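# Flip a two-colored block end over end and restand it

## Task

A wooden block rests on the table on one of its long, narrow faces, with its black face on top; one end is painted green and the other yellow. Lift it, rotate it end over end (within one hand or by passing it between the hands), and return it to the same spot standing on a long narrow face, now with the black face on the bottom and the green end occupying the position the yellow end had. It counts as failed if any arm (rather than a hand) contacts the block; if something other than a hand contacts it while it is noticeably tilted or displaced from its spot; if it is released while any part is more than a few millimeters above the table, except after one end has already sat on the table briefly; or if it slides more than a few millimeters within the grip during placement. It must stay correct on its own, not only because the robot is holding it. Finish by opening the hand and pulling away.

## Robot and tools

Robot: two six-joint arms, left_arm and right_arm, mounted on opposite sides of the table; left_arm's base is on the +y side. The names do not refer to image sides. Each arm ends in an identical five-finger right hand, so every hand number and axis means the same thing on both arms.

World frame: origin on the table surface halfway between the two arm bases, table top at z = 0, +z up. Result lines report each hand point's position (m), orientation quaternion (w, x, y, z) and velocities in this frame. The printed position can be somewhat off, more so at long reach.

Hand point frame: a point 0.05 m in front of the palm, where index pad and thumb tip meet in a pinch. +z runs along the extended fingers (they reach 0.06 to 0.07 m past the point), +y points out of the palm, +x points across the palm away from the thumb. Across the palm the hand spans 0.08 m on the little-finger side; on the thumb side 0.02 m when the thumb is turned in front of the palm, up to 0.09 m otherwise. A rigid wrist bracket on the little-finger side sits 0.03 m beyond the point in +y and 0.11 m across; it can collide with things.

A row is 28 numbers, each in [-1, 1], always covering both arms: left_arm dx, dy, dz, rx, ry, rz, then left_gripper little, ring, middle, index, thumb_bend, thumb_turn, force_limit, speed; then the same 14 for right_arm/right_gripper. dx..rz are an offset, not a pose: the target is displaced from that hand point's pose in the most recent result showing it (or, before any such result or in later calls of the same reply, from where the arm is when the action begins), expressed in the hand point's own axes. 1.0 equals 0.6 m of translation or 180 degrees; rx, ry, rz form a single rotation vector. Every row in an action is measured from that same base pose, not from the previous row. All-zero offsets therefore pull the arm back to the base pose rather than holding still. Per step the commanded pose is clipped to within 100 mm and 16 degrees of the measured pose; commands are smoothed with about 0.17 s lag; position wins over orientation if both cannot be met.

Hand numbers are absolute targets: fingers +1 straight, -1 fully curled; thumb_bend +1 straight, -1 fully bent; thumb_turn +1 beside the palm, -1 opposite the fingers. A pinch is roughly index -0.22, thumb_bend -0.75, thumb_turn -0.57. force_limit maps -1..+1 to about 0..10 N fingertip force (0..15 N for the thumb motors) and only stops closing motion; speed maps -1..+1 to near zero..full (full travel 0.6 s). There is no 'no change' value: to keep a hand as it is, resend its last eight numbers, or before any, its hand_measured six values plus hand_force_limit and hand_speed. With the thumb turned in front before approaching, the hand can wrap objects 0.035 to 0.08 m across. For gentle grips close at speed -0.9 or lower. A motor moves only when its target changes by at least 0.01, then locks. To squeeze harder raise force_limit and send a more-closed target; to loosen send a more-open one.

Tools:
execute_actions {"actions": [...], "pictures": bool}: an empty list just returns state; one item {"rows": [...up to 15 rows], "steps": up to 15} runs rows one per 1/30 s step, repeating the last row; or {"steps": n} (n up to 300) waits counted from the previous result.
move {"target": one 28-number row, "speed": 0.002 to 0.5 m/s (default 0.25; rotation up to twice that in rad/s), "stop_force": 9 to 40 N, optional}: drives each hand point in a straight line to its offset target; both paths finish together within 0.5 to 10 s. Hand numbers are sent at the start. With stop_force, an arm stops and backs off 2 steps when its wrist sensor feels that much extra push along the direction of motion; use it only slowly, not when the hand also rotates, and omit it when lifting off something being pressed. The result adds a move: line (done, off_target, moving, held, contact, fault) and each arm's distance to target; limits=paced means clipping, limits=held means steps were blocked.
wait {"seconds": 0 to 10}: lets the simulation run.
zoom_image {"camera": cam_high | cam_low | cam_left_wrist | cam_right_wrist, "region": [x0, y0, x1, y1]} in pixels of a 504x504 image, at most 504 per side.
show_instructions: shows the reference images.
finished_scene {"scene": n}: ends and grades the current scene; irreversible.

Result lines: hand_measured, hand_stopped_by (moving, target, force, stalled, fault), hand_load_n (fingertip load, positive pushes open; near zero means grip lost), Wrist force/torque in the hand frame (noisy, offset up to ~4 N, saturates ~50 N), Hand target lines, HELD markers and 'pose unreachable' when the clearance check intervened, MOTOR HOT warnings.

Cautions: the simulation keeps running while the operator composes a reply. Arms are stiff; pushing past a contact can trigger a fault stop (10 s freeze) from joint overload or 150 N external force; overheated motors brake the arm. Don't let the arms collide or press on each other, don't knock anything off the table, don't drop or slam the block, and keep arm surfaces off it.

Each tool is called as name([rows], argument=value, ...), one row to a line, values as JSON.

Reference images:

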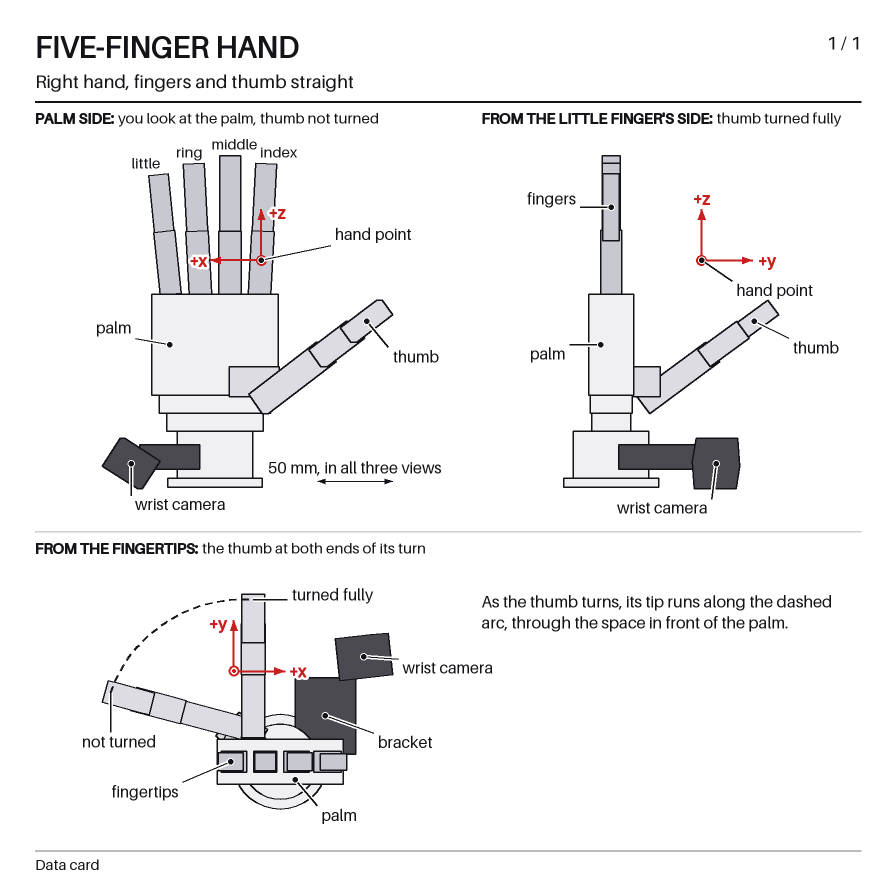

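## Session

I'll start by looking at the current state.

execute_actions(actions=[])

Scene clock: 0.00 s of 6000.00 s.
left_arm: end_effector_position=(+0.3097, +0.3850, +0.4778) hand_measured=(+1.000, +1.000, +1.000, +1.000, +1.000, +1.000) hand_load_n=(+0.0, +0.0, +0.0, +0.0, +0.0, +0.0) hand_stopped_by=(target, target, target, target, target, target) hand_force_limit=0.00 hand_speed=-0.80 end_effector_quat_wxyz=(-0.001, +0.419, +0.908, +0.013) end_effector_velocity=(+0.000, +0.000, +0.000) end_effector_angular_velocity=(-0.000, -0.000, -0.000) | right_arm: end_effector_position=(+0.1304, -0.2668, +0.4694) hand_measured=(+1.000, +1.000, +1.000, +1.000, +1.000, +1.000) hand_load_n=(+0.0, +0.0, +0.0, +0.0, +0.0, +0.0) hand_stopped_by=(target, target, target, target, target, target) hand_force_limit=0.00 hand_speed=-0.80 end_effector_quat_wxyz=(-0.014, -0.333, +0.943, -0.006) end_effector_velocity=(+0.000, +0.000, -0.000) end_effector_angular_velocity=(+0.000, -0.001, +0.001)
Joint positions: left_arm=[ 0.535 -1.711  1.341  1.959  1.554 -1.912] | right_arm=[-1.181 -1.694  1.347  1.946  1.582 -1.915]
Joint velocities: left_arm=[ 0.    -0.     0.    -0.    -0.     0.001] | right_arm=[ 0.    -0.    -0.    -0.001  0.    -0.001]
Joint torques (N m, as the arm reports them, + toward a larger angle): no reading
Motor temperatures (°C, as the motors report them): left_arm=[32 28 29 36 34 37] | right_arm=[32 31 28 33 35 39]
Wrist force (N, on the end effector, along its own x y z axes, offset not removed): no reading
Wrist torque (N m, same axes, about the end effector's origin, offset not removed): no reading
Hand target (left_arm): +0.310, +0.385, +0.478; -0.001, +0.419, +0.908, +0.013
Hand target (right_arm): +0.130, -0.267, +0.469; -0.014, -0.333, +0.943, -0.006

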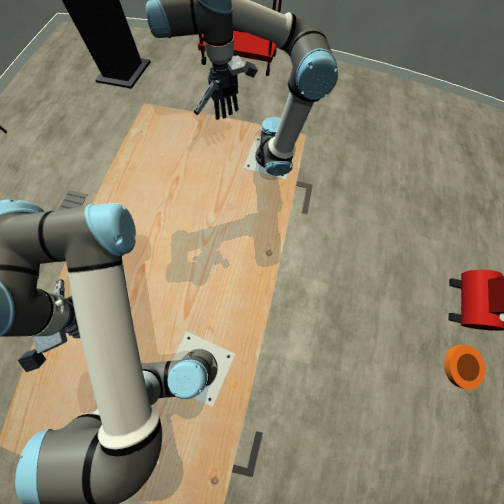

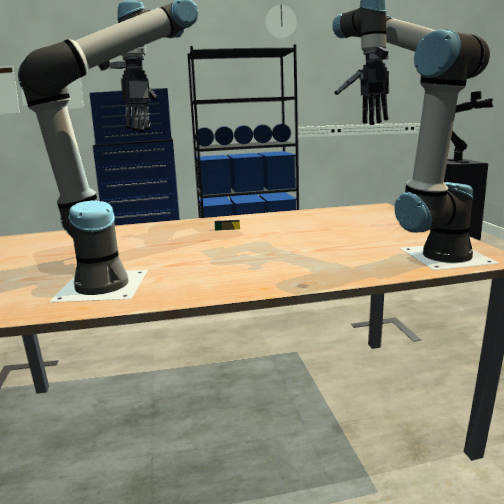

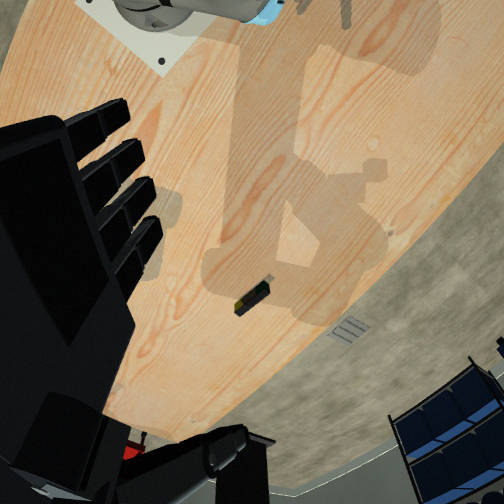

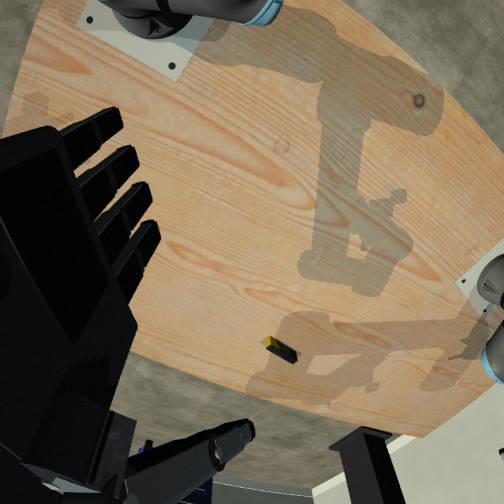

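zoom_image(camera="cam_left_wrist", region=[210, 260, 300, 330])

zoom_image(camera="cam_right_wrist", region=[240, 320, 330, 390])

zoom_image(camera="cam_low", region=[190, 200, 270, 250])

Region (210, 260, 300, 330) of cam_left_wrist's 504x504 image, scaled by 5.600, with more detail than that image has.

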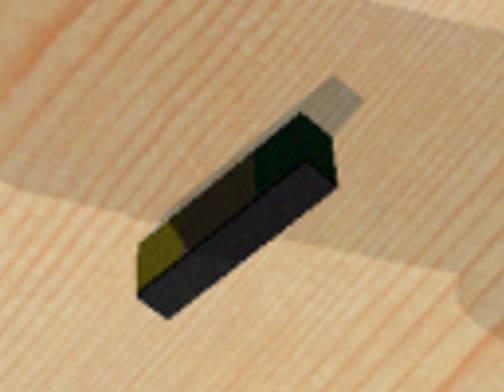

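Region (240, 320, 330, 390) of cam_right_wrist's 504x504 image, scaled by 5.600, with more detail than that image has.

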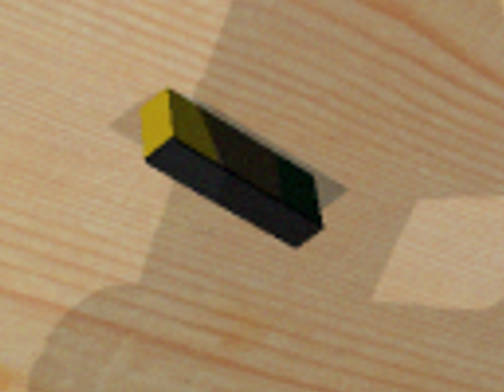

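Region (190, 200, 270, 250) of cam_low's 504x504 image, scaled by 6.300, with more detail than that image has; it fills the top 315 rows of this view, and the rest is white.

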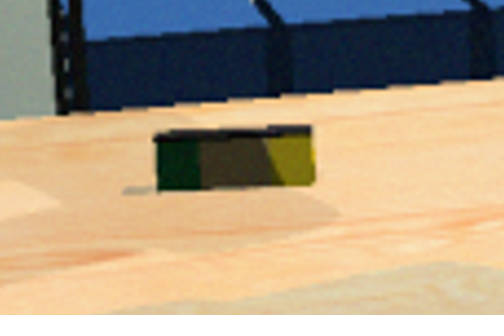

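move(target=[-0.215, 0.342, 0.297, -0.650, 0.109, 0.650, 1, 1, -0.1, -0.1, -0.5, -1, 0.0, 0.0, -0.498, -0.152, 0.449, 0.3715, -0.1384, -0.1975, 1, 1, -0.1, -0.1, -0.5, -1, 0.0, 0.0], speed=0.4)

Scene clock: 125.37 s of 6000.00 s.
left_arm: end_effector_position=(+0.5506, +0.4246, +0.3016) hand_measured=(+1.000, +1.000, -0.100, -0.100, -0.500, -1.000) hand_load_n=(+0.0, +0.0, +0.0, +0.0, +0.0, +0.0) hand_stopped_by=(target, target, target, target, target, target) hand_force_limit=0.00 hand_speed=0.00 end_effector_quat_wxyz=(+0.176, +0.682, -0.193, +0.683) end_effector_velocity=(+0.001, -0.001, +0.001) end_effector_angular_velocity=(-0.001, +0.000, -0.014) | right_arm: end_effector_position=(+0.4145, -0.1553, +0.1914) hand_measured=(+1.000, +1.000, -0.100, -0.100, -0.500, -1.000) hand_load_n=(+0.0, +0.0, +0.0, +0.0, +0.0, +0.0) hand_stopped_by=(target, target, target, target, target, target) hand_force_limit=0.00 hand_speed=0.00 end_effector_quat_wxyz=(+0.355, -0.534, +0.628, -0.441) end_effector_velocity=(-0.000, +0.000, -0.000) end_effector_angular_velocity=(+0.000, +0.000, -0.000)
Joint positions: left_arm=[ 1.612 -1.702  2.091 -0.384  1.971  1.596] | right_arm=[-0.764 -1.315  1.713  0.179  2.425 -2.712]
Joint velocities: left_arm=[ 0.006  0.009 -0.009 -0.     0.021 -0.001] | right_arm=[ 0.     0.    -0.     0.001 -0.     0.   ]
Joint torques (N m, as the arm reports them, + toward a larger angle): left_arm=[  9.38  -5.23 -28.11  -3.22   1.52  -1.47] | right_arm=[ -9.96 -37.29  -3.87  -1.83  -1.96  -2.79]
Motor temperatures (°C, as the motors report them): left_arm=[32 28 29 36 34 37] | right_arm=[32 31 28 33 35 39]
Wrist force (N, on the end effector, along its own x y z axes, offset not removed): left_arm=[0.6 2.9 0.0] | right_arm=[-2.1 2.0 0.2]
Wrist torque (N m, same axes, about the end effector's origin, offset not removed): left_arm=[0.24 -0.23 0.01] | right_arm=[0.38 0.51 -0.45]
Hand target (left_arm): +0.551, +0.424, +0.302; +0.177, +0.682, -0.194, +0.683
Hand target (right_arm): +0.414, -0.155, +0.191; +0.355, -0.534, +0.628, -0.441
Off the commanded pose (left_arm): 0.001 m, 0 deg.
Off the commanded pose (right_arm): 0.000 m, 0 deg.
After step 90, 117.00 s passed at rest.
move: done; limits=paced
camera_calibration (this result's frames):
cam_left_wrist: T_world_to_cam=[[-0.50393, -0.855361, -0.120053, 0.675808], [-0.377742, 0.34324, -0.859941, 0.332951], [0.776766, -0.388001, -0.496074, 0.0133032], [0, 0, 0, 1]] pos_world=[0.455996, 0.46894, 0.37405]
cam_right_wrist: T_world_to_cam=[[-0.349478, 0.188768, -0.917732, 0.344773], [-0.257521, 0.922418, 0.287798, 0.208138], [0.90086, 0.336914, -0.273753, -0.139449], [0, 0, 0, 1]] pos_world=[0.299714, -0.21009, 0.218333]

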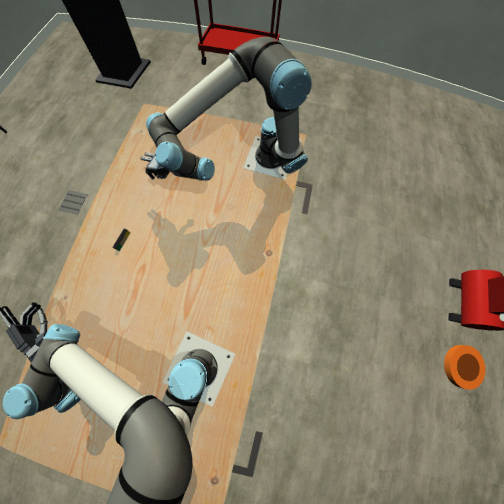

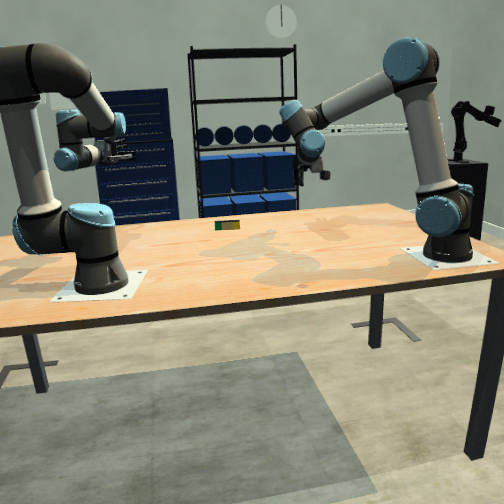

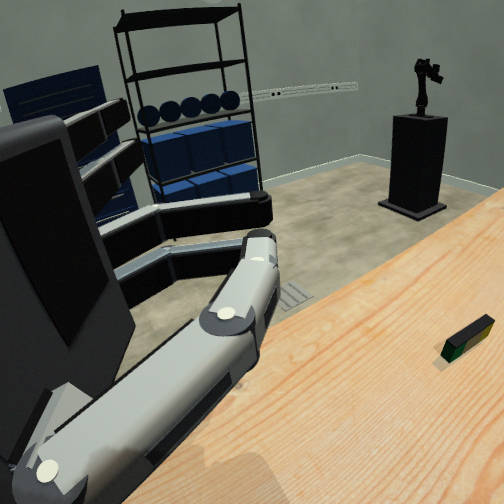

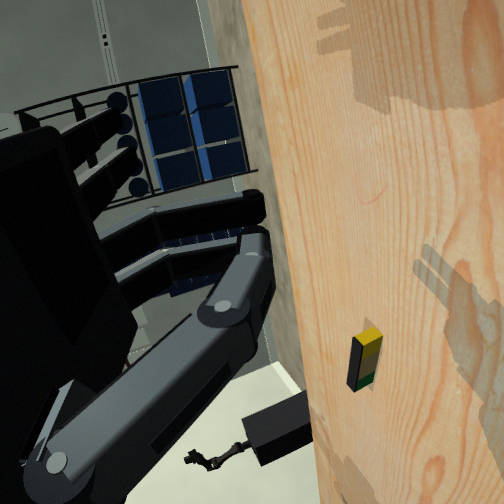

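zoom_image(camera="cam_high", region=[90, 215, 150, 265])

zoom_image(camera="cam_high", region=[0, 290, 80, 370])

Region (90, 215, 150, 265) of cam_high's 504x504 image, scaled by 8.400, with more detail than that image has.

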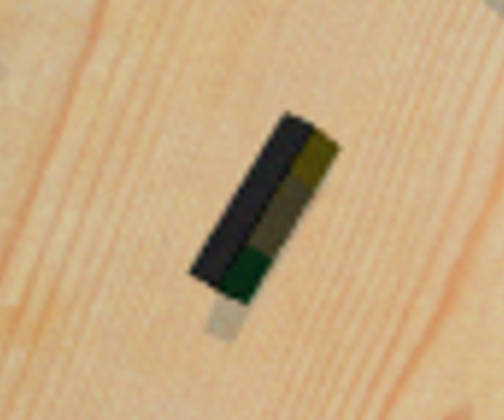

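Region (0, 290, 80, 370) of cam_high's 504x504 image, scaled by 6.300, with more detail than that image has.

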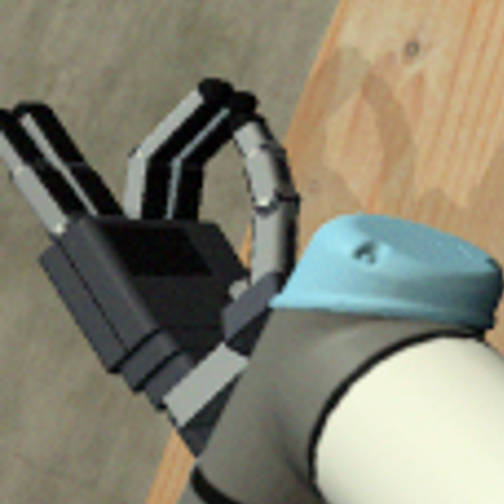

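zoom_image(camera="cam_right_wrist", region=[320, 315, 410, 405])

zoom_image(camera="cam_left_wrist", region=[420, 300, 504, 380])

Region (320, 315, 410, 405) of cam_right_wrist's 504x504 image, scaled by 5.600, with more detail than that image has.

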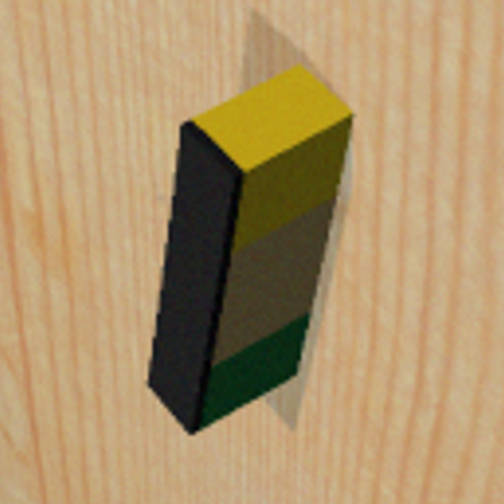

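Region (420, 300, 504, 380) of cam_left_wrist's 504x504 image, scaled by 6.000, with more detail than that image has; it fills the top 480 rows of this view, and the rest is white.

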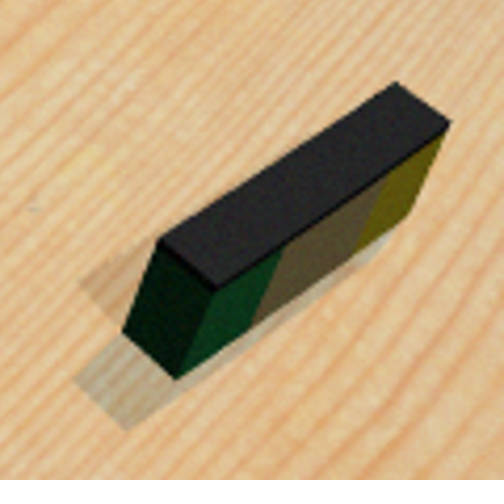

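move(target=[-0.365, 0.1273, 0.2762, -0.1667, 0, 0, 1, 1, 0.35, 0.35, -0.3, -1, 0.0, 0.0, -0.4172, 0.0978, 0.1873, 0.0502, -0.0014, 0.008, 1, 1, 0.35, 0.35, -0.3, -1, 0.0, 0.0], speed=0.3)

Scene clock: 238.63 s of 6000.00 s.
left_arm: end_effector_position=(+0.6118, +0.3347, +0.1627) hand_measured=(+1.000, +1.000, +0.350, +0.350, -0.300, -1.000) hand_load_n=(+0.0, +0.0, +0.0, +0.0, +0.0, +0.0) hand_stopped_by=(target, target, target, target, target, target) hand_force_limit=0.00 hand_speed=0.00 end_effector_quat_wxyz=(+0.283, +0.645, -0.303, +0.642) end_effector_velocity=(-0.000, +0.000, -0.001) end_effector_angular_velocity=(+0.000, +0.003, -0.000) | right_arm: end_effector_position=(+0.5408, +0.0737, +0.0905) hand_measured=(+1.000, +1.000, +0.350, +0.350, -0.300, -1.000) hand_load_n=(+0.0, +0.0, +0.0, +0.0, +0.0, +0.0) hand_stopped_by=(target, target, target, target, target, target) hand_force_limit=0.00 hand_speed=0.00 end_effector_quat_wxyz=(+0.403, -0.497, +0.597, -0.483) end_effector_velocity=(+0.001, +0.002, -0.000) end_effector_angular_velocity=(+0.001, +0.002, -0.004)
Joint positions: left_arm=[ 1.559 -1.225  1.963 -0.719  2.243  1.607] | right_arm=[-0.62  -0.633  0.948  0.105  2.609 -2.774]
Joint velocities: left_arm=[-0.     0.001  0.     0.002  0.    -0.   ] | right_arm=[ 0.001  0.011 -0.022  0.018  0.004  0.009]
Joint torques (N m, as the arm reports them, + toward a larger angle): left_arm=[  9.08 -18.84  -8.13  -0.02  -1.52   0.67] | right_arm=[  9.44 -41.04 -28.4    2.86   3.04   2.8 ]
Motor temperatures (°C, as the motors report them): left_arm=[32 28 29 36 34 37] | right_arm=[32 31 28 33 35 39]
Wrist force (N, on the end effector, along its own x y z axes, offset not removed): left_arm=[1.9 2.6 1.2] | right_arm=[-2.4 -0.2 -1.1]
Wrist torque (N m, same axes, about the end effector's origin, offset not removed): left_arm=[0.20 -0.49 0.08] | right_arm=[0.16 0.61 -0.52]
Hand target (left_arm): +0.612, +0.335, +0.163; +0.283, +0.645, -0.303, +0.642
Hand target (right_arm): +0.541, +0.074, +0.090; +0.403, -0.497, +0.597, -0.483
Off the commanded pose (left_arm): 0.109 m, 11 deg; position clipped at the last step of the last action.
Off the commanded pose (right_arm): 0.000 m, 0 deg.
After step 90, 108.60 s passed at rest.
move: held (left_arm); limits=paced,held; held on 25 of 50 steps (left_arm), including the last (left_arm)
pose unreachable (left arm): on one or more control steps of this call this arm could not follow its commanded pose, so it was not sent that pose on those steps. On the call's last step it was still not sent that pose. It may still have moved: this result reports where it is.
cause: the commanded pose would bring two parts of the arm too close to each other (joints 4 (wrist 1) to 6 (wrist 3) lie between them).
camera_calibration (this result's frames):
cam_left_wrist: T_world_to_cam=[[-0.751876, -0.648054, -0.121277, 0.695537], [-0.252682, 0.453145, -0.854875, 0.153307], [0.608961, -0.612116, -0.50446, 0.0409952], [0, 0, 0, 1]] pos_world=[0.536731, 0.406369, 0.236092]
cam_right_wrist: T_world_to_cam=[[-0.198443, 0.185824, -0.962336, 0.175694], [-0.299211, 0.923505, 0.240026, 0.0852872], [0.933324, 0.335572, -0.127662, -0.388743], [0, 0, 0, 1]] pos_world=[0.423207, 0.0190403, 0.098978]

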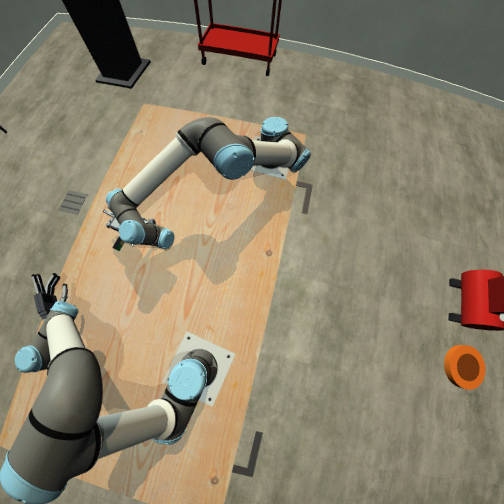

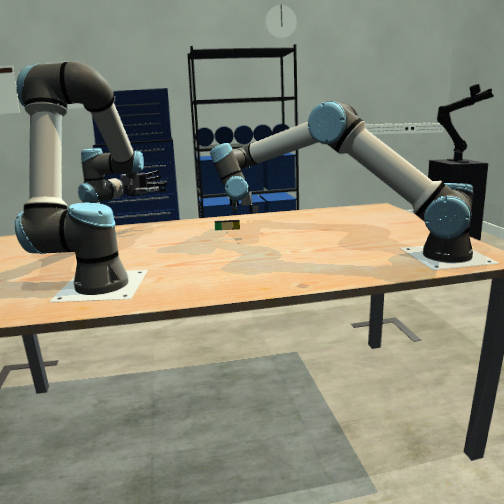

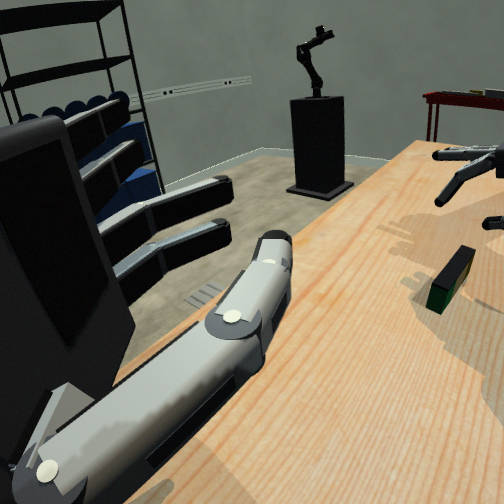

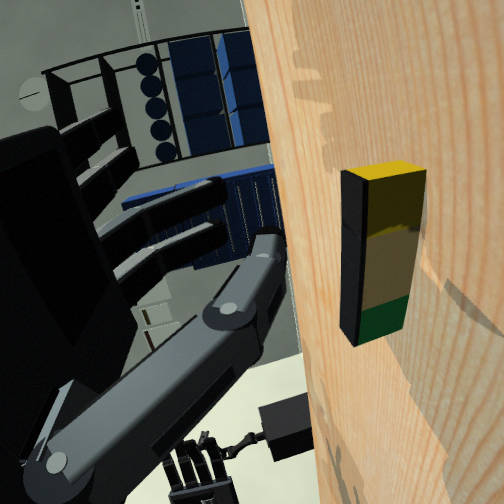

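zoom_image(camera="cam_right_wrist", region=[250, 150, 460, 360])

zoom_image(camera="cam_left_wrist", region=[384, 130, 504, 330])

Region (250, 150, 460, 360) of cam_right_wrist's 504x504 image, scaled by 2.400, with more detail than that image has.

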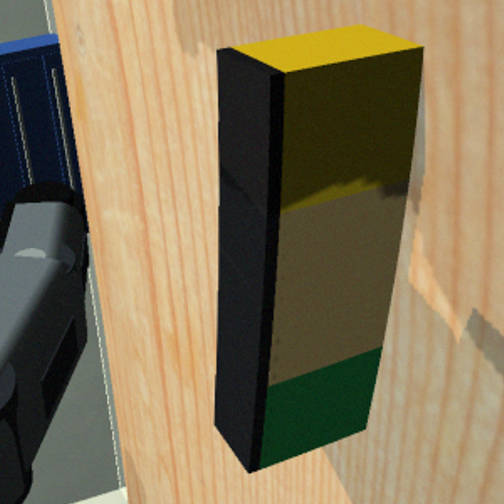

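Region (384, 130, 504, 330) of cam_left_wrist's 504x504 image, scaled by 2.520, with more detail than that image has; it fills the left 302 columns of this view, and the rest is white.

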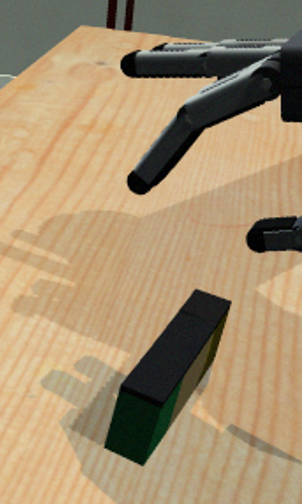

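move(target=[0, 0, 0, 0, 0, 0, 1, 1, 0.35, 0.35, -0.3, -1, 0.0, 0.0, 0, 0.0652, 0.0139, 0, 0, 0, 1, 1, 0.35, 0.35, -0.3, -1, 0.0, 0.0], speed=0.1)

zoom_image(camera="cam_left_wrist", region=[384, 160, 504, 330])

Scene clock: 312.07 s of 6000.00 s.
left_arm: end_effector_position=(+0.6118, +0.3347, +0.1626) hand_measured=(+1.000, +1.000, +0.350, +0.350, -0.300, -1.000) hand_load_n=(+0.0, +0.0, +0.0, +0.0, +0.0, +0.0) hand_stopped_by=(target, target, target, target, target, target) hand_force_limit=0.00 hand_speed=0.00 end_effector_quat_wxyz=(+0.283, +0.645, -0.303, +0.642) end_effector_velocity=(-0.000, -0.000, -0.000) end_effector_angular_velocity=(-0.000, +0.001, -0.000) | right_arm: end_effector_position=(+0.5409, +0.0738, +0.0507) hand_measured=(+1.000, +1.000, +0.350, +0.350, -0.300, -1.000) hand_load_n=(+0.0, +0.0, +0.0, +0.0, +0.0, +0.0) hand_stopped_by=(target, target, target, target, target, target) hand_force_limit=0.00 hand_speed=0.00 end_effector_quat_wxyz=(+0.403, -0.497, +0.597, -0.483) end_effector_velocity=(+0.000, -0.000, -0.002) end_effector_angular_velocity=(+0.000, -0.000, -0.000)
Joint positions: left_arm=[ 1.559 -1.225  1.963 -0.719  2.243  1.607] | right_arm=[-0.62  -0.593  0.979  0.034  2.609 -2.773]
Joint velocities: left_arm=[-0.     0.     0.001  0.    -0.    -0.   ] | right_arm=[-0.     0.002  0.002 -0.005 -0.    -0.   ]
Joint torques (N m, as the arm reports them, + toward a larger angle): left_arm=[  8.57 -33.01  -7.95  -0.21  -1.04  -1.02] | right_arm=[ -1.21 -42.71  -3.64  -1.74  -2.12  -2.79]
Motor temperatures (°C, as the motors report them): left_arm=[32 28 29 36 34 37] | right_arm=[32 31 28 33 35 39]
Wrist force (N, on the end effector, along its own x y z axes, offset not removed): left_arm=[1.3 2.3 -0.6] | right_arm=[-0.6 -0.1 -0.2]
Wrist torque (N m, same axes, about the end effector's origin, offset not removed): left_arm=[0.30 -0.37 0.04] | right_arm=[0.07 0.24 -0.34]
Hand target (left_arm): +0.612, +0.335, +0.163; +0.283, +0.645, -0.303, +0.642
Hand target (right_arm): +0.541, +0.074, +0.050; +0.403, -0.497, +0.597, -0.483
Off the commanded pose (left_arm): 0.000 m, 0 deg.
Off the commanded pose (right_arm): 0.000 m, 0 deg.
After step 90, 69.53 s passed at rest.
move: done
camera_calibration (this result's frames):
cam_left_wrist: T_world_to_cam=[[-0.75189, -0.648052, -0.121202, 0.695524], [-0.252784, 0.453163, -0.854835, 0.153296], [0.608902, -0.612104, -0.504546, 0.041006], [0, 0, 0, 1]] pos_world=[0.53674, 0.406368, 0.236031]
cam_right_wrist: T_world_to_cam=[[-0.198491, 0.185832, -0.962324, 0.137418], [-0.299248, 0.923485, 0.240056, 0.0947384], [0.933302, 0.335622, -0.127694, -0.393888], [0, 0, 0, 1]] pos_world=[0.423243, 0.0191714, 0.0592006]

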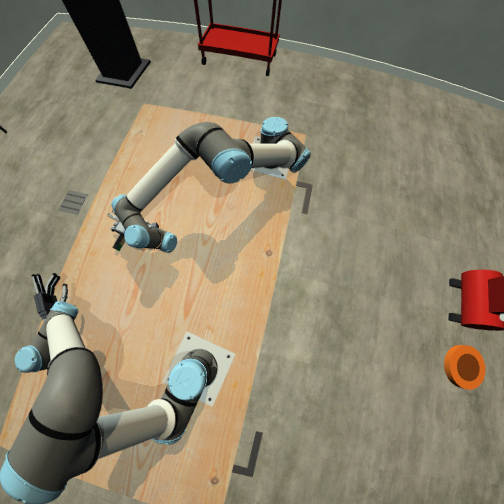

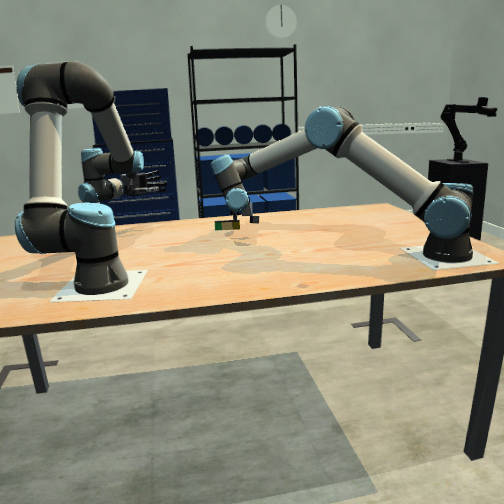

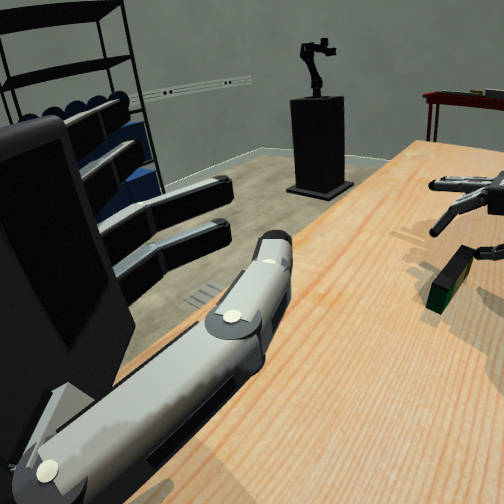

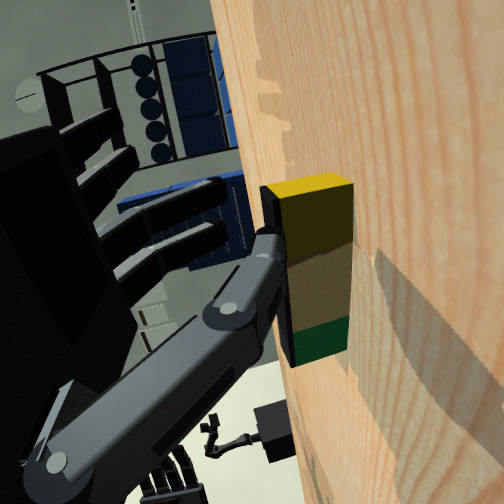

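Region (384, 160, 504, 330) of cam_left_wrist's 504x504 image, scaled by 2.965, with more detail than that image has; it fills the left 356 columns of this view, and the rest is white.

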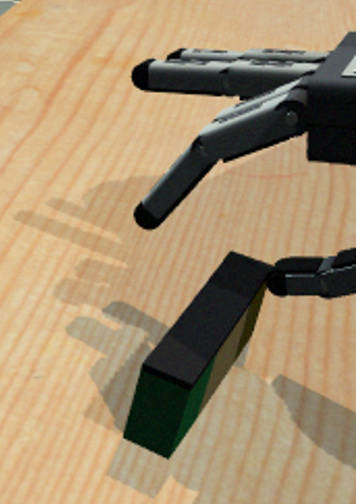

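move(target=[0, 0, 0, 0, 0, 0, 1, 1, 0.35, 0.35, -0.7, -1, 0.0, 0.0, 0, 0.0028, -0.013, 0, 0, 0, 1, 1, 0.35, 0.35, -0.7, -1, 0.0, 0.0], speed=0.05)

zoom_image(camera="cam_left_wrist", region=[384, 160, 504, 330])

Scene clock: 326.33 s of 6000.00 s.
left_arm: end_effector_position=(+0.6118, +0.3347, +0.1627) hand_measured=(+1.000, +1.000, +0.350, +0.350, -0.700, -1.000) hand_load_n=(+0.0, +0.0, +0.0, +0.0, +0.0, +0.0) hand_stopped_by=(target, target, target, target, target, target) hand_force_limit=0.00 hand_speed=0.00 end_effector_quat_wxyz=(+0.283, +0.645, -0.303, +0.642) end_effector_velocity=(-0.000, +0.000, +0.000) end_effector_angular_velocity=(+0.000, +0.002, +0.000) | right_arm: end_effector_position=(+0.5332, +0.0752, +0.0507) hand_measured=(+1.000, +1.000, +0.350, +0.350, -0.700, -1.000) hand_load_n=(+0.0, +0.0, +0.0, +0.0, +0.0, +0.0) hand_stopped_by=(target, target, target, target, target, target) hand_force_limit=0.00 hand_speed=0.00 end_effector_quat_wxyz=(+0.403, -0.497, +0.597, -0.483) end_effector_velocity=(-0.002, +0.001, +0.000) end_effector_angular_velocity=(+0.001, -0.000, +0.000)
Joint positions: left_arm=[ 1.559 -1.225  1.963 -0.719  2.243  1.607] | right_arm=[-0.61  -0.597  0.988  0.036  2.618 -2.765]
Joint velocities: left_arm=[ 0.    -0.001 -0.001  0.003 -0.    -0.   ] | right_arm=[ 0.003 -0.001  0.002  0.001  0.002  0.003]
Joint torques (N m, as the arm reports them, + toward a larger angle): left_arm=[  7.81 -29.53  -8.1   -0.2   -1.25  -0.98] | right_arm=[  8.54 -61.02  -3.77   2.77   3.     2.5 ]
Motor temperatures (°C, as the motors report them): left_arm=[32 28 29 36 34 37] | right_arm=[32 31 28 33 35 39]
Wrist force (N, on the end effector, along its own x y z axes, offset not removed): left_arm=[-0.8 0.8 -0.7] | right_arm=[-1.2 1.5 0.1]
Wrist torque (N m, same axes, about the end effector's origin, offset not removed): left_arm=[-0.04 0.07 -0.15] | right_arm=[0.28 0.43 -0.36]
Hand target (left_arm): +0.612, +0.335, +0.163; +0.283, +0.645, -0.303, +0.642
Hand target (right_arm): +0.533, +0.075, +0.051; +0.403, -0.497, +0.597, -0.483
Off the commanded pose (left_arm): 0.000 m, 0 deg.
Off the commanded pose (right_arm): 0.000 m, 0 deg.
After step 90, 10.53 s passed at rest.
move: done
camera_calibration (this result's frames):
cam_left_wrist: T_world_to_cam=[[-0.751876, -0.648055, -0.121277, 0.695537], [-0.252683, 0.453145, -0.854875, 0.153307], [0.608962, -0.612115, -0.504461, 0.0409951], [0, 0, 0, 1]] pos_world=[0.536731, 0.406369, 0.236092]
cam_right_wrist: T_world_to_cam=[[-0.19848, 0.185814, -0.96233, 0.135602], [-0.299248, 0.92349, 0.240034, 0.0911787], [0.933304, 0.335617, -0.12769, -0.387242], [0, 0, 0, 1]] pos_world=[0.415614, 0.0205658, 0.0591608]

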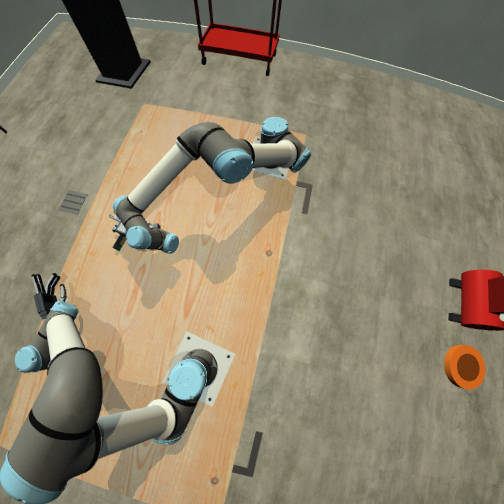

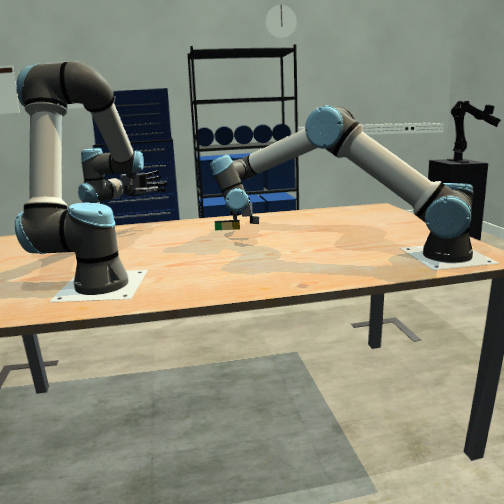

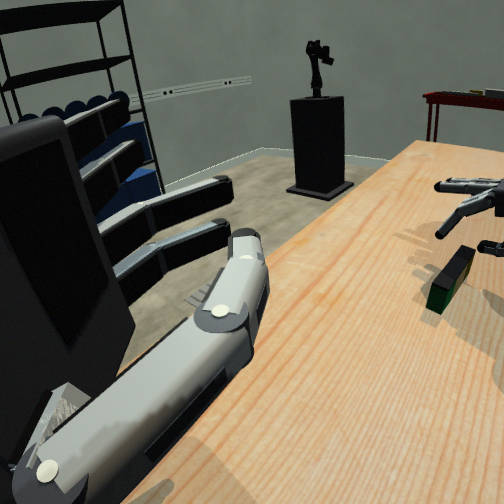

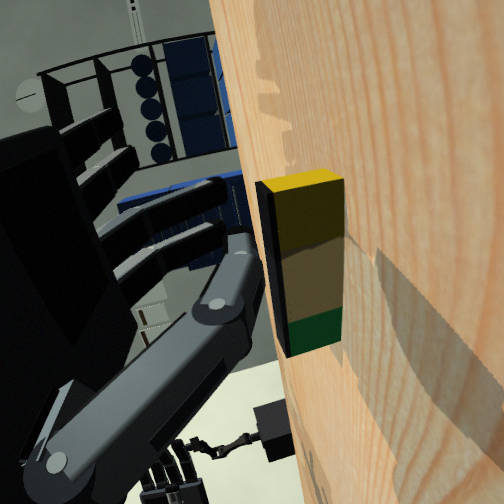

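Region (384, 160, 504, 330) of cam_left_wrist's 504x504 image, scaled by 2.965, with more detail than that image has; it fills the left 356 columns of this view, and the rest is white.

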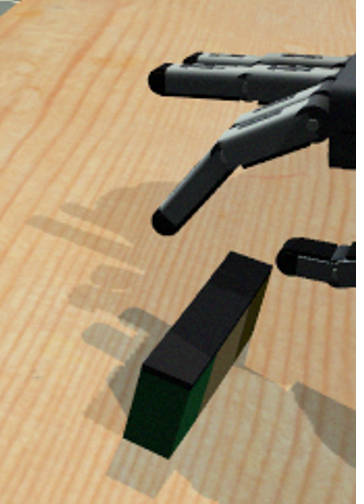

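move(target=[0, 0, 0, 0, 0, 0, 1, 1, 0.55, 0.55, -0.7, -1, 0.0, 0.0, 0, 0.0484, 0.0103, 0, 0, 0, 1, 1, 0.55, 0.55, -0.7, -1, 0.0, 0.0], speed=0.04, stop_force=10)

zoom_image(camera="cam_left_wrist", region=[384, 160, 504, 330])

zoom_image(camera="cam_low", region=[190, 180, 290, 250])

Scene clock: 341.23 s of 6000.00 s.
left_arm: end_effector_position=(+0.6118, +0.3347, +0.1626) hand_measured=(+1.000, +1.000, +0.550, +0.550, -0.700, -1.000) hand_load_n=(+0.0, +0.0, +0.0, +0.0, +0.0, +0.0) hand_stopped_by=(target, target, target, target, target, target) hand_force_limit=0.00 hand_speed=0.00 end_effector_quat_wxyz=(+0.283, +0.645, -0.303, +0.642) end_effector_velocity=(-0.000, +0.000, -0.000) end_effector_angular_velocity=(-0.001, +0.002, +0.000) | right_arm: end_effector_position=(+0.5333, +0.0753, +0.0212) hand_measured=(+1.000, +1.000, +0.550, +0.550, -0.700, -1.000) hand_load_n=(+0.0, +0.0, +0.0, +0.0, +0.0, +0.0) hand_stopped_by=(target, target, target, target, target, target) hand_force_limit=0.00 hand_speed=0.00 end_effector_quat_wxyz=(+0.403, -0.497, +0.597, -0.483) end_effector_velocity=(+0.001, -0.000, -0.002) end_effector_angular_velocity=(+0.001, -0.000, -0.001)
Joint positions: left_arm=[ 1.559 -1.225  1.963 -0.719  2.243  1.607] | right_arm=[-0.61  -0.563  1.003 -0.012  2.618 -2.765]
Joint velocities: left_arm=[ 0.     0.     0.     0.     0.    -0.002] | right_arm=[-0.001  0.003  0.001 -0.004 -0.     0.   ]
Joint torques (N m, as the arm reports them, + toward a larger angle): left_arm=[  7.74 -33.62  -9.03  -0.08  -1.28  -0.87] | right_arm=[-10.24 -42.9   -2.2   -2.16  -2.13  -2.83]
Motor temperatures (°C, as the motors report them): left_arm=[32 28 29 36 34 37] | right_arm=[32 32 28 33 35 39]
Wrist force (N, on the end effector, along its own x y z axes, offset not removed): left_arm=[1.8 2.2 -1.1] | right_arm=[-2.3 0.7 -0.9]
Wrist torque (N m, same axes, about the end effector's origin, offset not removed): left_arm=[0.29 -0.40 0.02] | right_arm=[0.25 0.61 -0.43]
Hand target (left_arm): +0.612, +0.335, +0.163; +0.283, +0.645, -0.303, +0.642
Hand target (right_arm): +0.533, +0.075, +0.021; +0.403, -0.497, +0.597, -0.483
Off the commanded pose (left_arm): 0.000 m, 0 deg.
Off the commanded pose (right_arm): 0.000 m, 0 deg.
After step 90, 10.80 s passed at rest.
move: done
camera_calibration (this result's frames):
cam_left_wrist: T_world_to_cam=[[-0.75189, -0.648052, -0.121202, 0.695524], [-0.252784, 0.453163, -0.854835, 0.153296], [0.608902, -0.612104, -0.504546, 0.0410059], [0, 0, 0, 1]] pos_world=[0.53674, 0.406368, 0.236031]
cam_right_wrist: T_world_to_cam=[[-0.198492, 0.185866, -0.962317, 0.107229], [-0.299236, 0.923481, 0.240086, 0.0981881], [0.933305, 0.335615, -0.127686, -0.391071], [0, 0, 0, 1]] pos_world=[0.415654, 0.0206443, 0.0296808]

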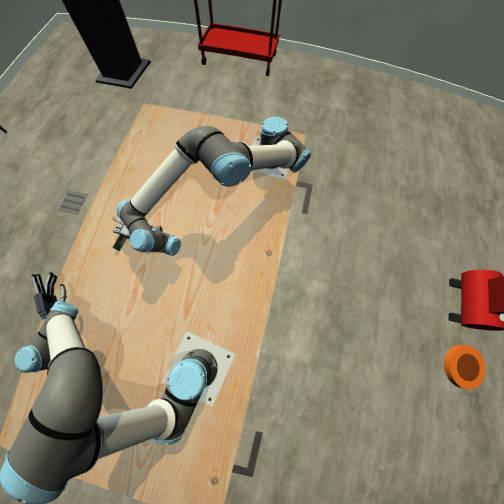

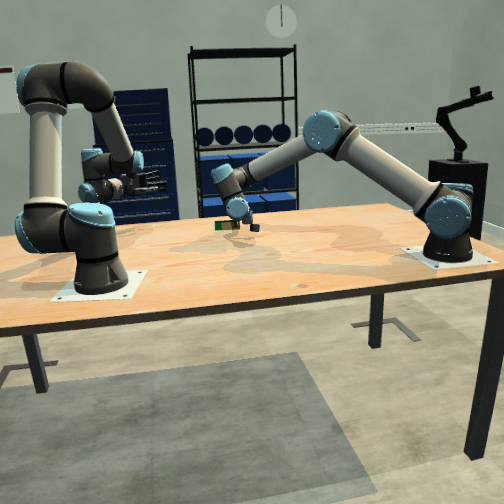

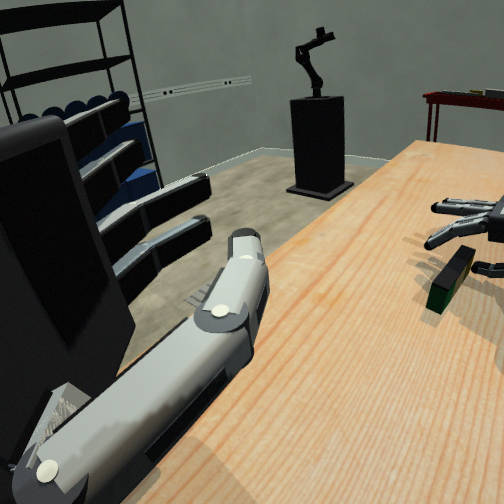

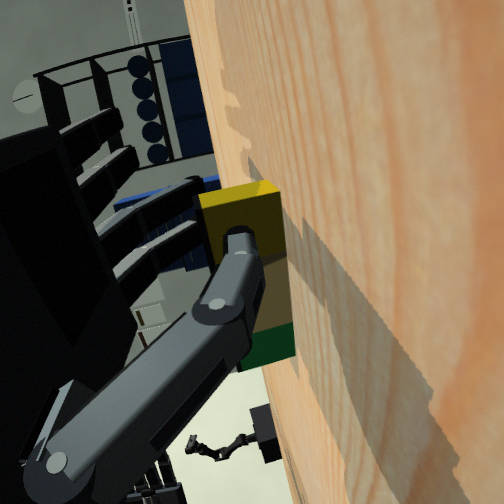

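Region (384, 160, 504, 330) of cam_left_wrist's 504x504 image, scaled by 2.965, with more detail than that image has; it fills the left 356 columns of this view, and the rest is white.

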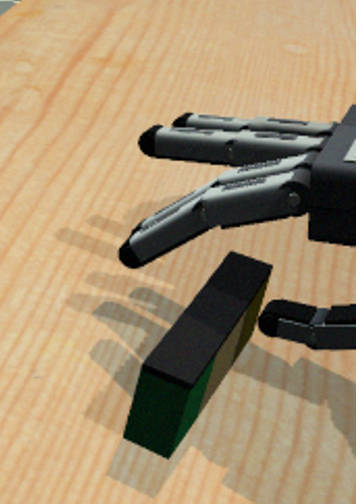

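Region (190, 180, 290, 250) of cam_low's 504x504 image, scaled by 5.040, with more detail than that image has; it fills the top 353 rows of this view, and the rest is white.

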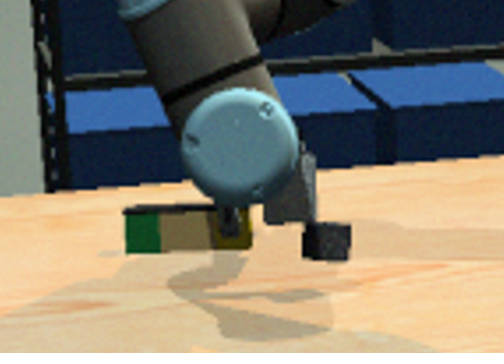

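move(target=[0, 0, 0, 0, 0, 0, 1, 1, 0.55, 0.55, -0.7, -0.8, 0.0, 0.0, 0, -0.0014, 0.0065, 0, 0, 0, 1, 1, 0.35, 0.35, -0.7, -0.8, -0.6, -0.6], speed=0.02)

zoom_image(camera="cam_left_wrist", region=[404, 190, 504, 320])

Scene clock: 367.00 s of 6000.00 s.
left_arm: end_effector_position=(+0.6118, +0.3347, +0.1627) hand_measured=(+1.000, +1.000, +0.550, +0.550, -0.700, -0.800) hand_load_n=(+0.0, +0.0, +0.0, +0.0, +0.0, +0.0) hand_stopped_by=(target, target, target, target, target, target) hand_force_limit=0.00 hand_speed=0.00 end_effector_quat_wxyz=(+0.283, +0.645, -0.303, +0.642) end_effector_velocity=(-0.000, -0.000, +0.000) end_effector_angular_velocity=(-0.000, +0.000, -0.000) | right_arm: end_effector_position=(+0.5370, +0.0746, +0.0212) hand_measured=(+1.000, +1.000, +0.350, +0.350, -0.700, -0.800) hand_load_n=(+0.0, +0.0, +0.0, +0.0, +0.0, +0.0) hand_stopped_by=(target, target, target, target, target, target) hand_force_limit=-0.60 hand_speed=-0.60 end_effector_quat_wxyz=(+0.403, -0.497, +0.597, -0.483) end_effector_velocity=(+0.001, -0.001, -0.000) end_effector_angular_velocity=(-0.001, +0.001, -0.000)
Joint positions: left_arm=[ 1.559 -1.225  1.963 -0.719  2.243  1.607] | right_arm=[-0.615 -0.562  0.999 -0.014  2.613 -2.769]
Joint velocities: left_arm=[-0. -0. -0.  0.  0. -0.] | right_arm=[-0.002  0.001 -0.002  0.001 -0.002 -0.002]
Joint torques (N m, as the arm reports them, + toward a larger angle): left_arm=[  8.9  -31.06  -9.45  -0.21  -1.02  -1.  ] | right_arm=[-10.9  -42.48 -29.6   -1.99  -2.08  -2.73]
Motor temperatures (°C, as the motors report them): left_arm=[32 28 29 36 34 37] | right_arm=[32 32 28 33 35 39]
Wrist force (N, on the end effector, along its own x y z axes, offset not removed): left_arm=[1.4 1.9 -1.7] | right_arm=[-1.5 0.6 -0.6]
Wrist torque (N m, same axes, about the end effector's origin, offset not removed): left_arm=[0.19 -0.16 0.06] | right_arm=[0.22 0.41 -0.45]
Hand target (left_arm): +0.612, +0.335, +0.163; +0.283, +0.645, -0.303, +0.642
Hand target (right_arm): +0.537, +0.075, +0.021; +0.403, -0.497, +0.597, -0.483
Off the commanded pose (left_arm): 0.000 m, 0 deg.
Off the commanded pose (right_arm): 0.000 m, 0 deg.
After step 90, 22.07 s passed at rest.
move: done
camera_calibration (this result's frames):
cam_left_wrist: T_world_to_cam=[[-0.751875, -0.648055, -0.121277, 0.695537], [-0.252683, 0.453145, -0.854875, 0.153307], [0.608962, -0.612115, -0.504461, 0.0409948], [0, 0, 0, 1]] pos_world=[0.536731, 0.406369, 0.236092]
cam_right_wrist: T_world_to_cam=[[-0.198507, 0.185856, -0.962316, 0.10811], [-0.299229, 0.923484, 0.240081, 0.0999547], [0.933304, 0.33561, -0.127704, -0.394345], [0, 0, 0, 1]] pos_world=[0.419414, 0.0199469, 0.0296791]

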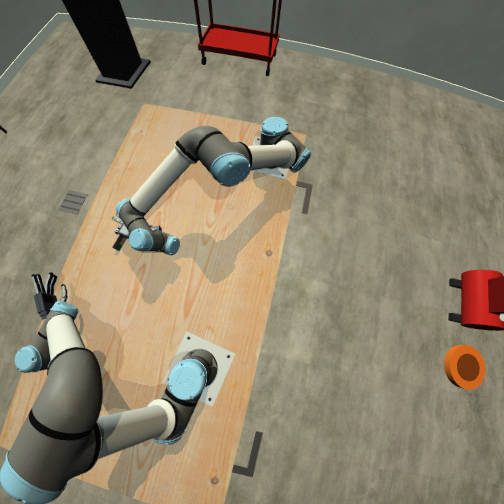

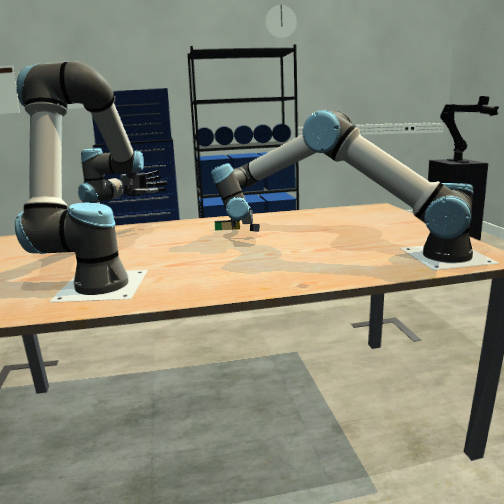

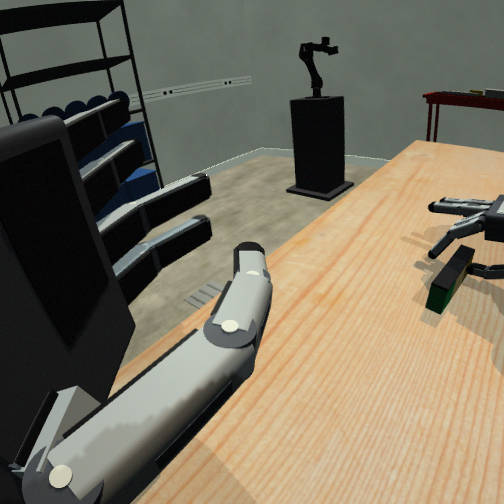

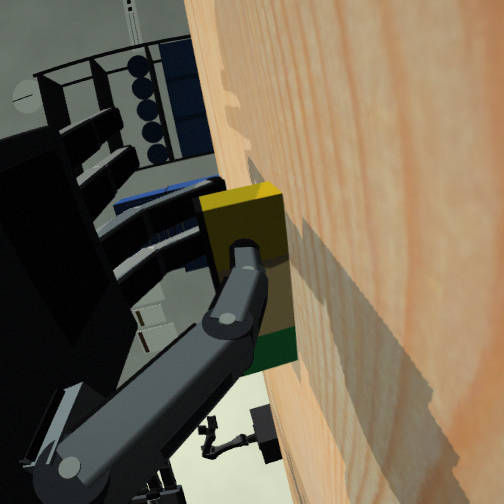

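Region (404, 190, 504, 320) of cam_left_wrist's 504x504 image, scaled by 3.877, with more detail than that image has; it fills the left 388 columns of this view, and the rest is white.

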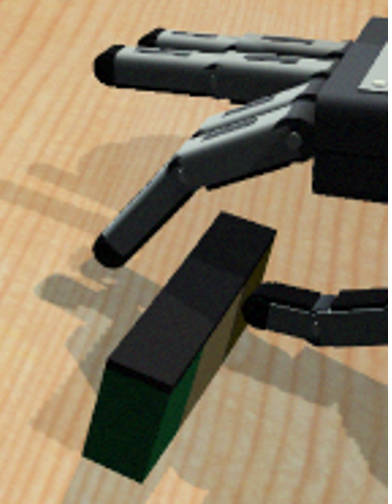

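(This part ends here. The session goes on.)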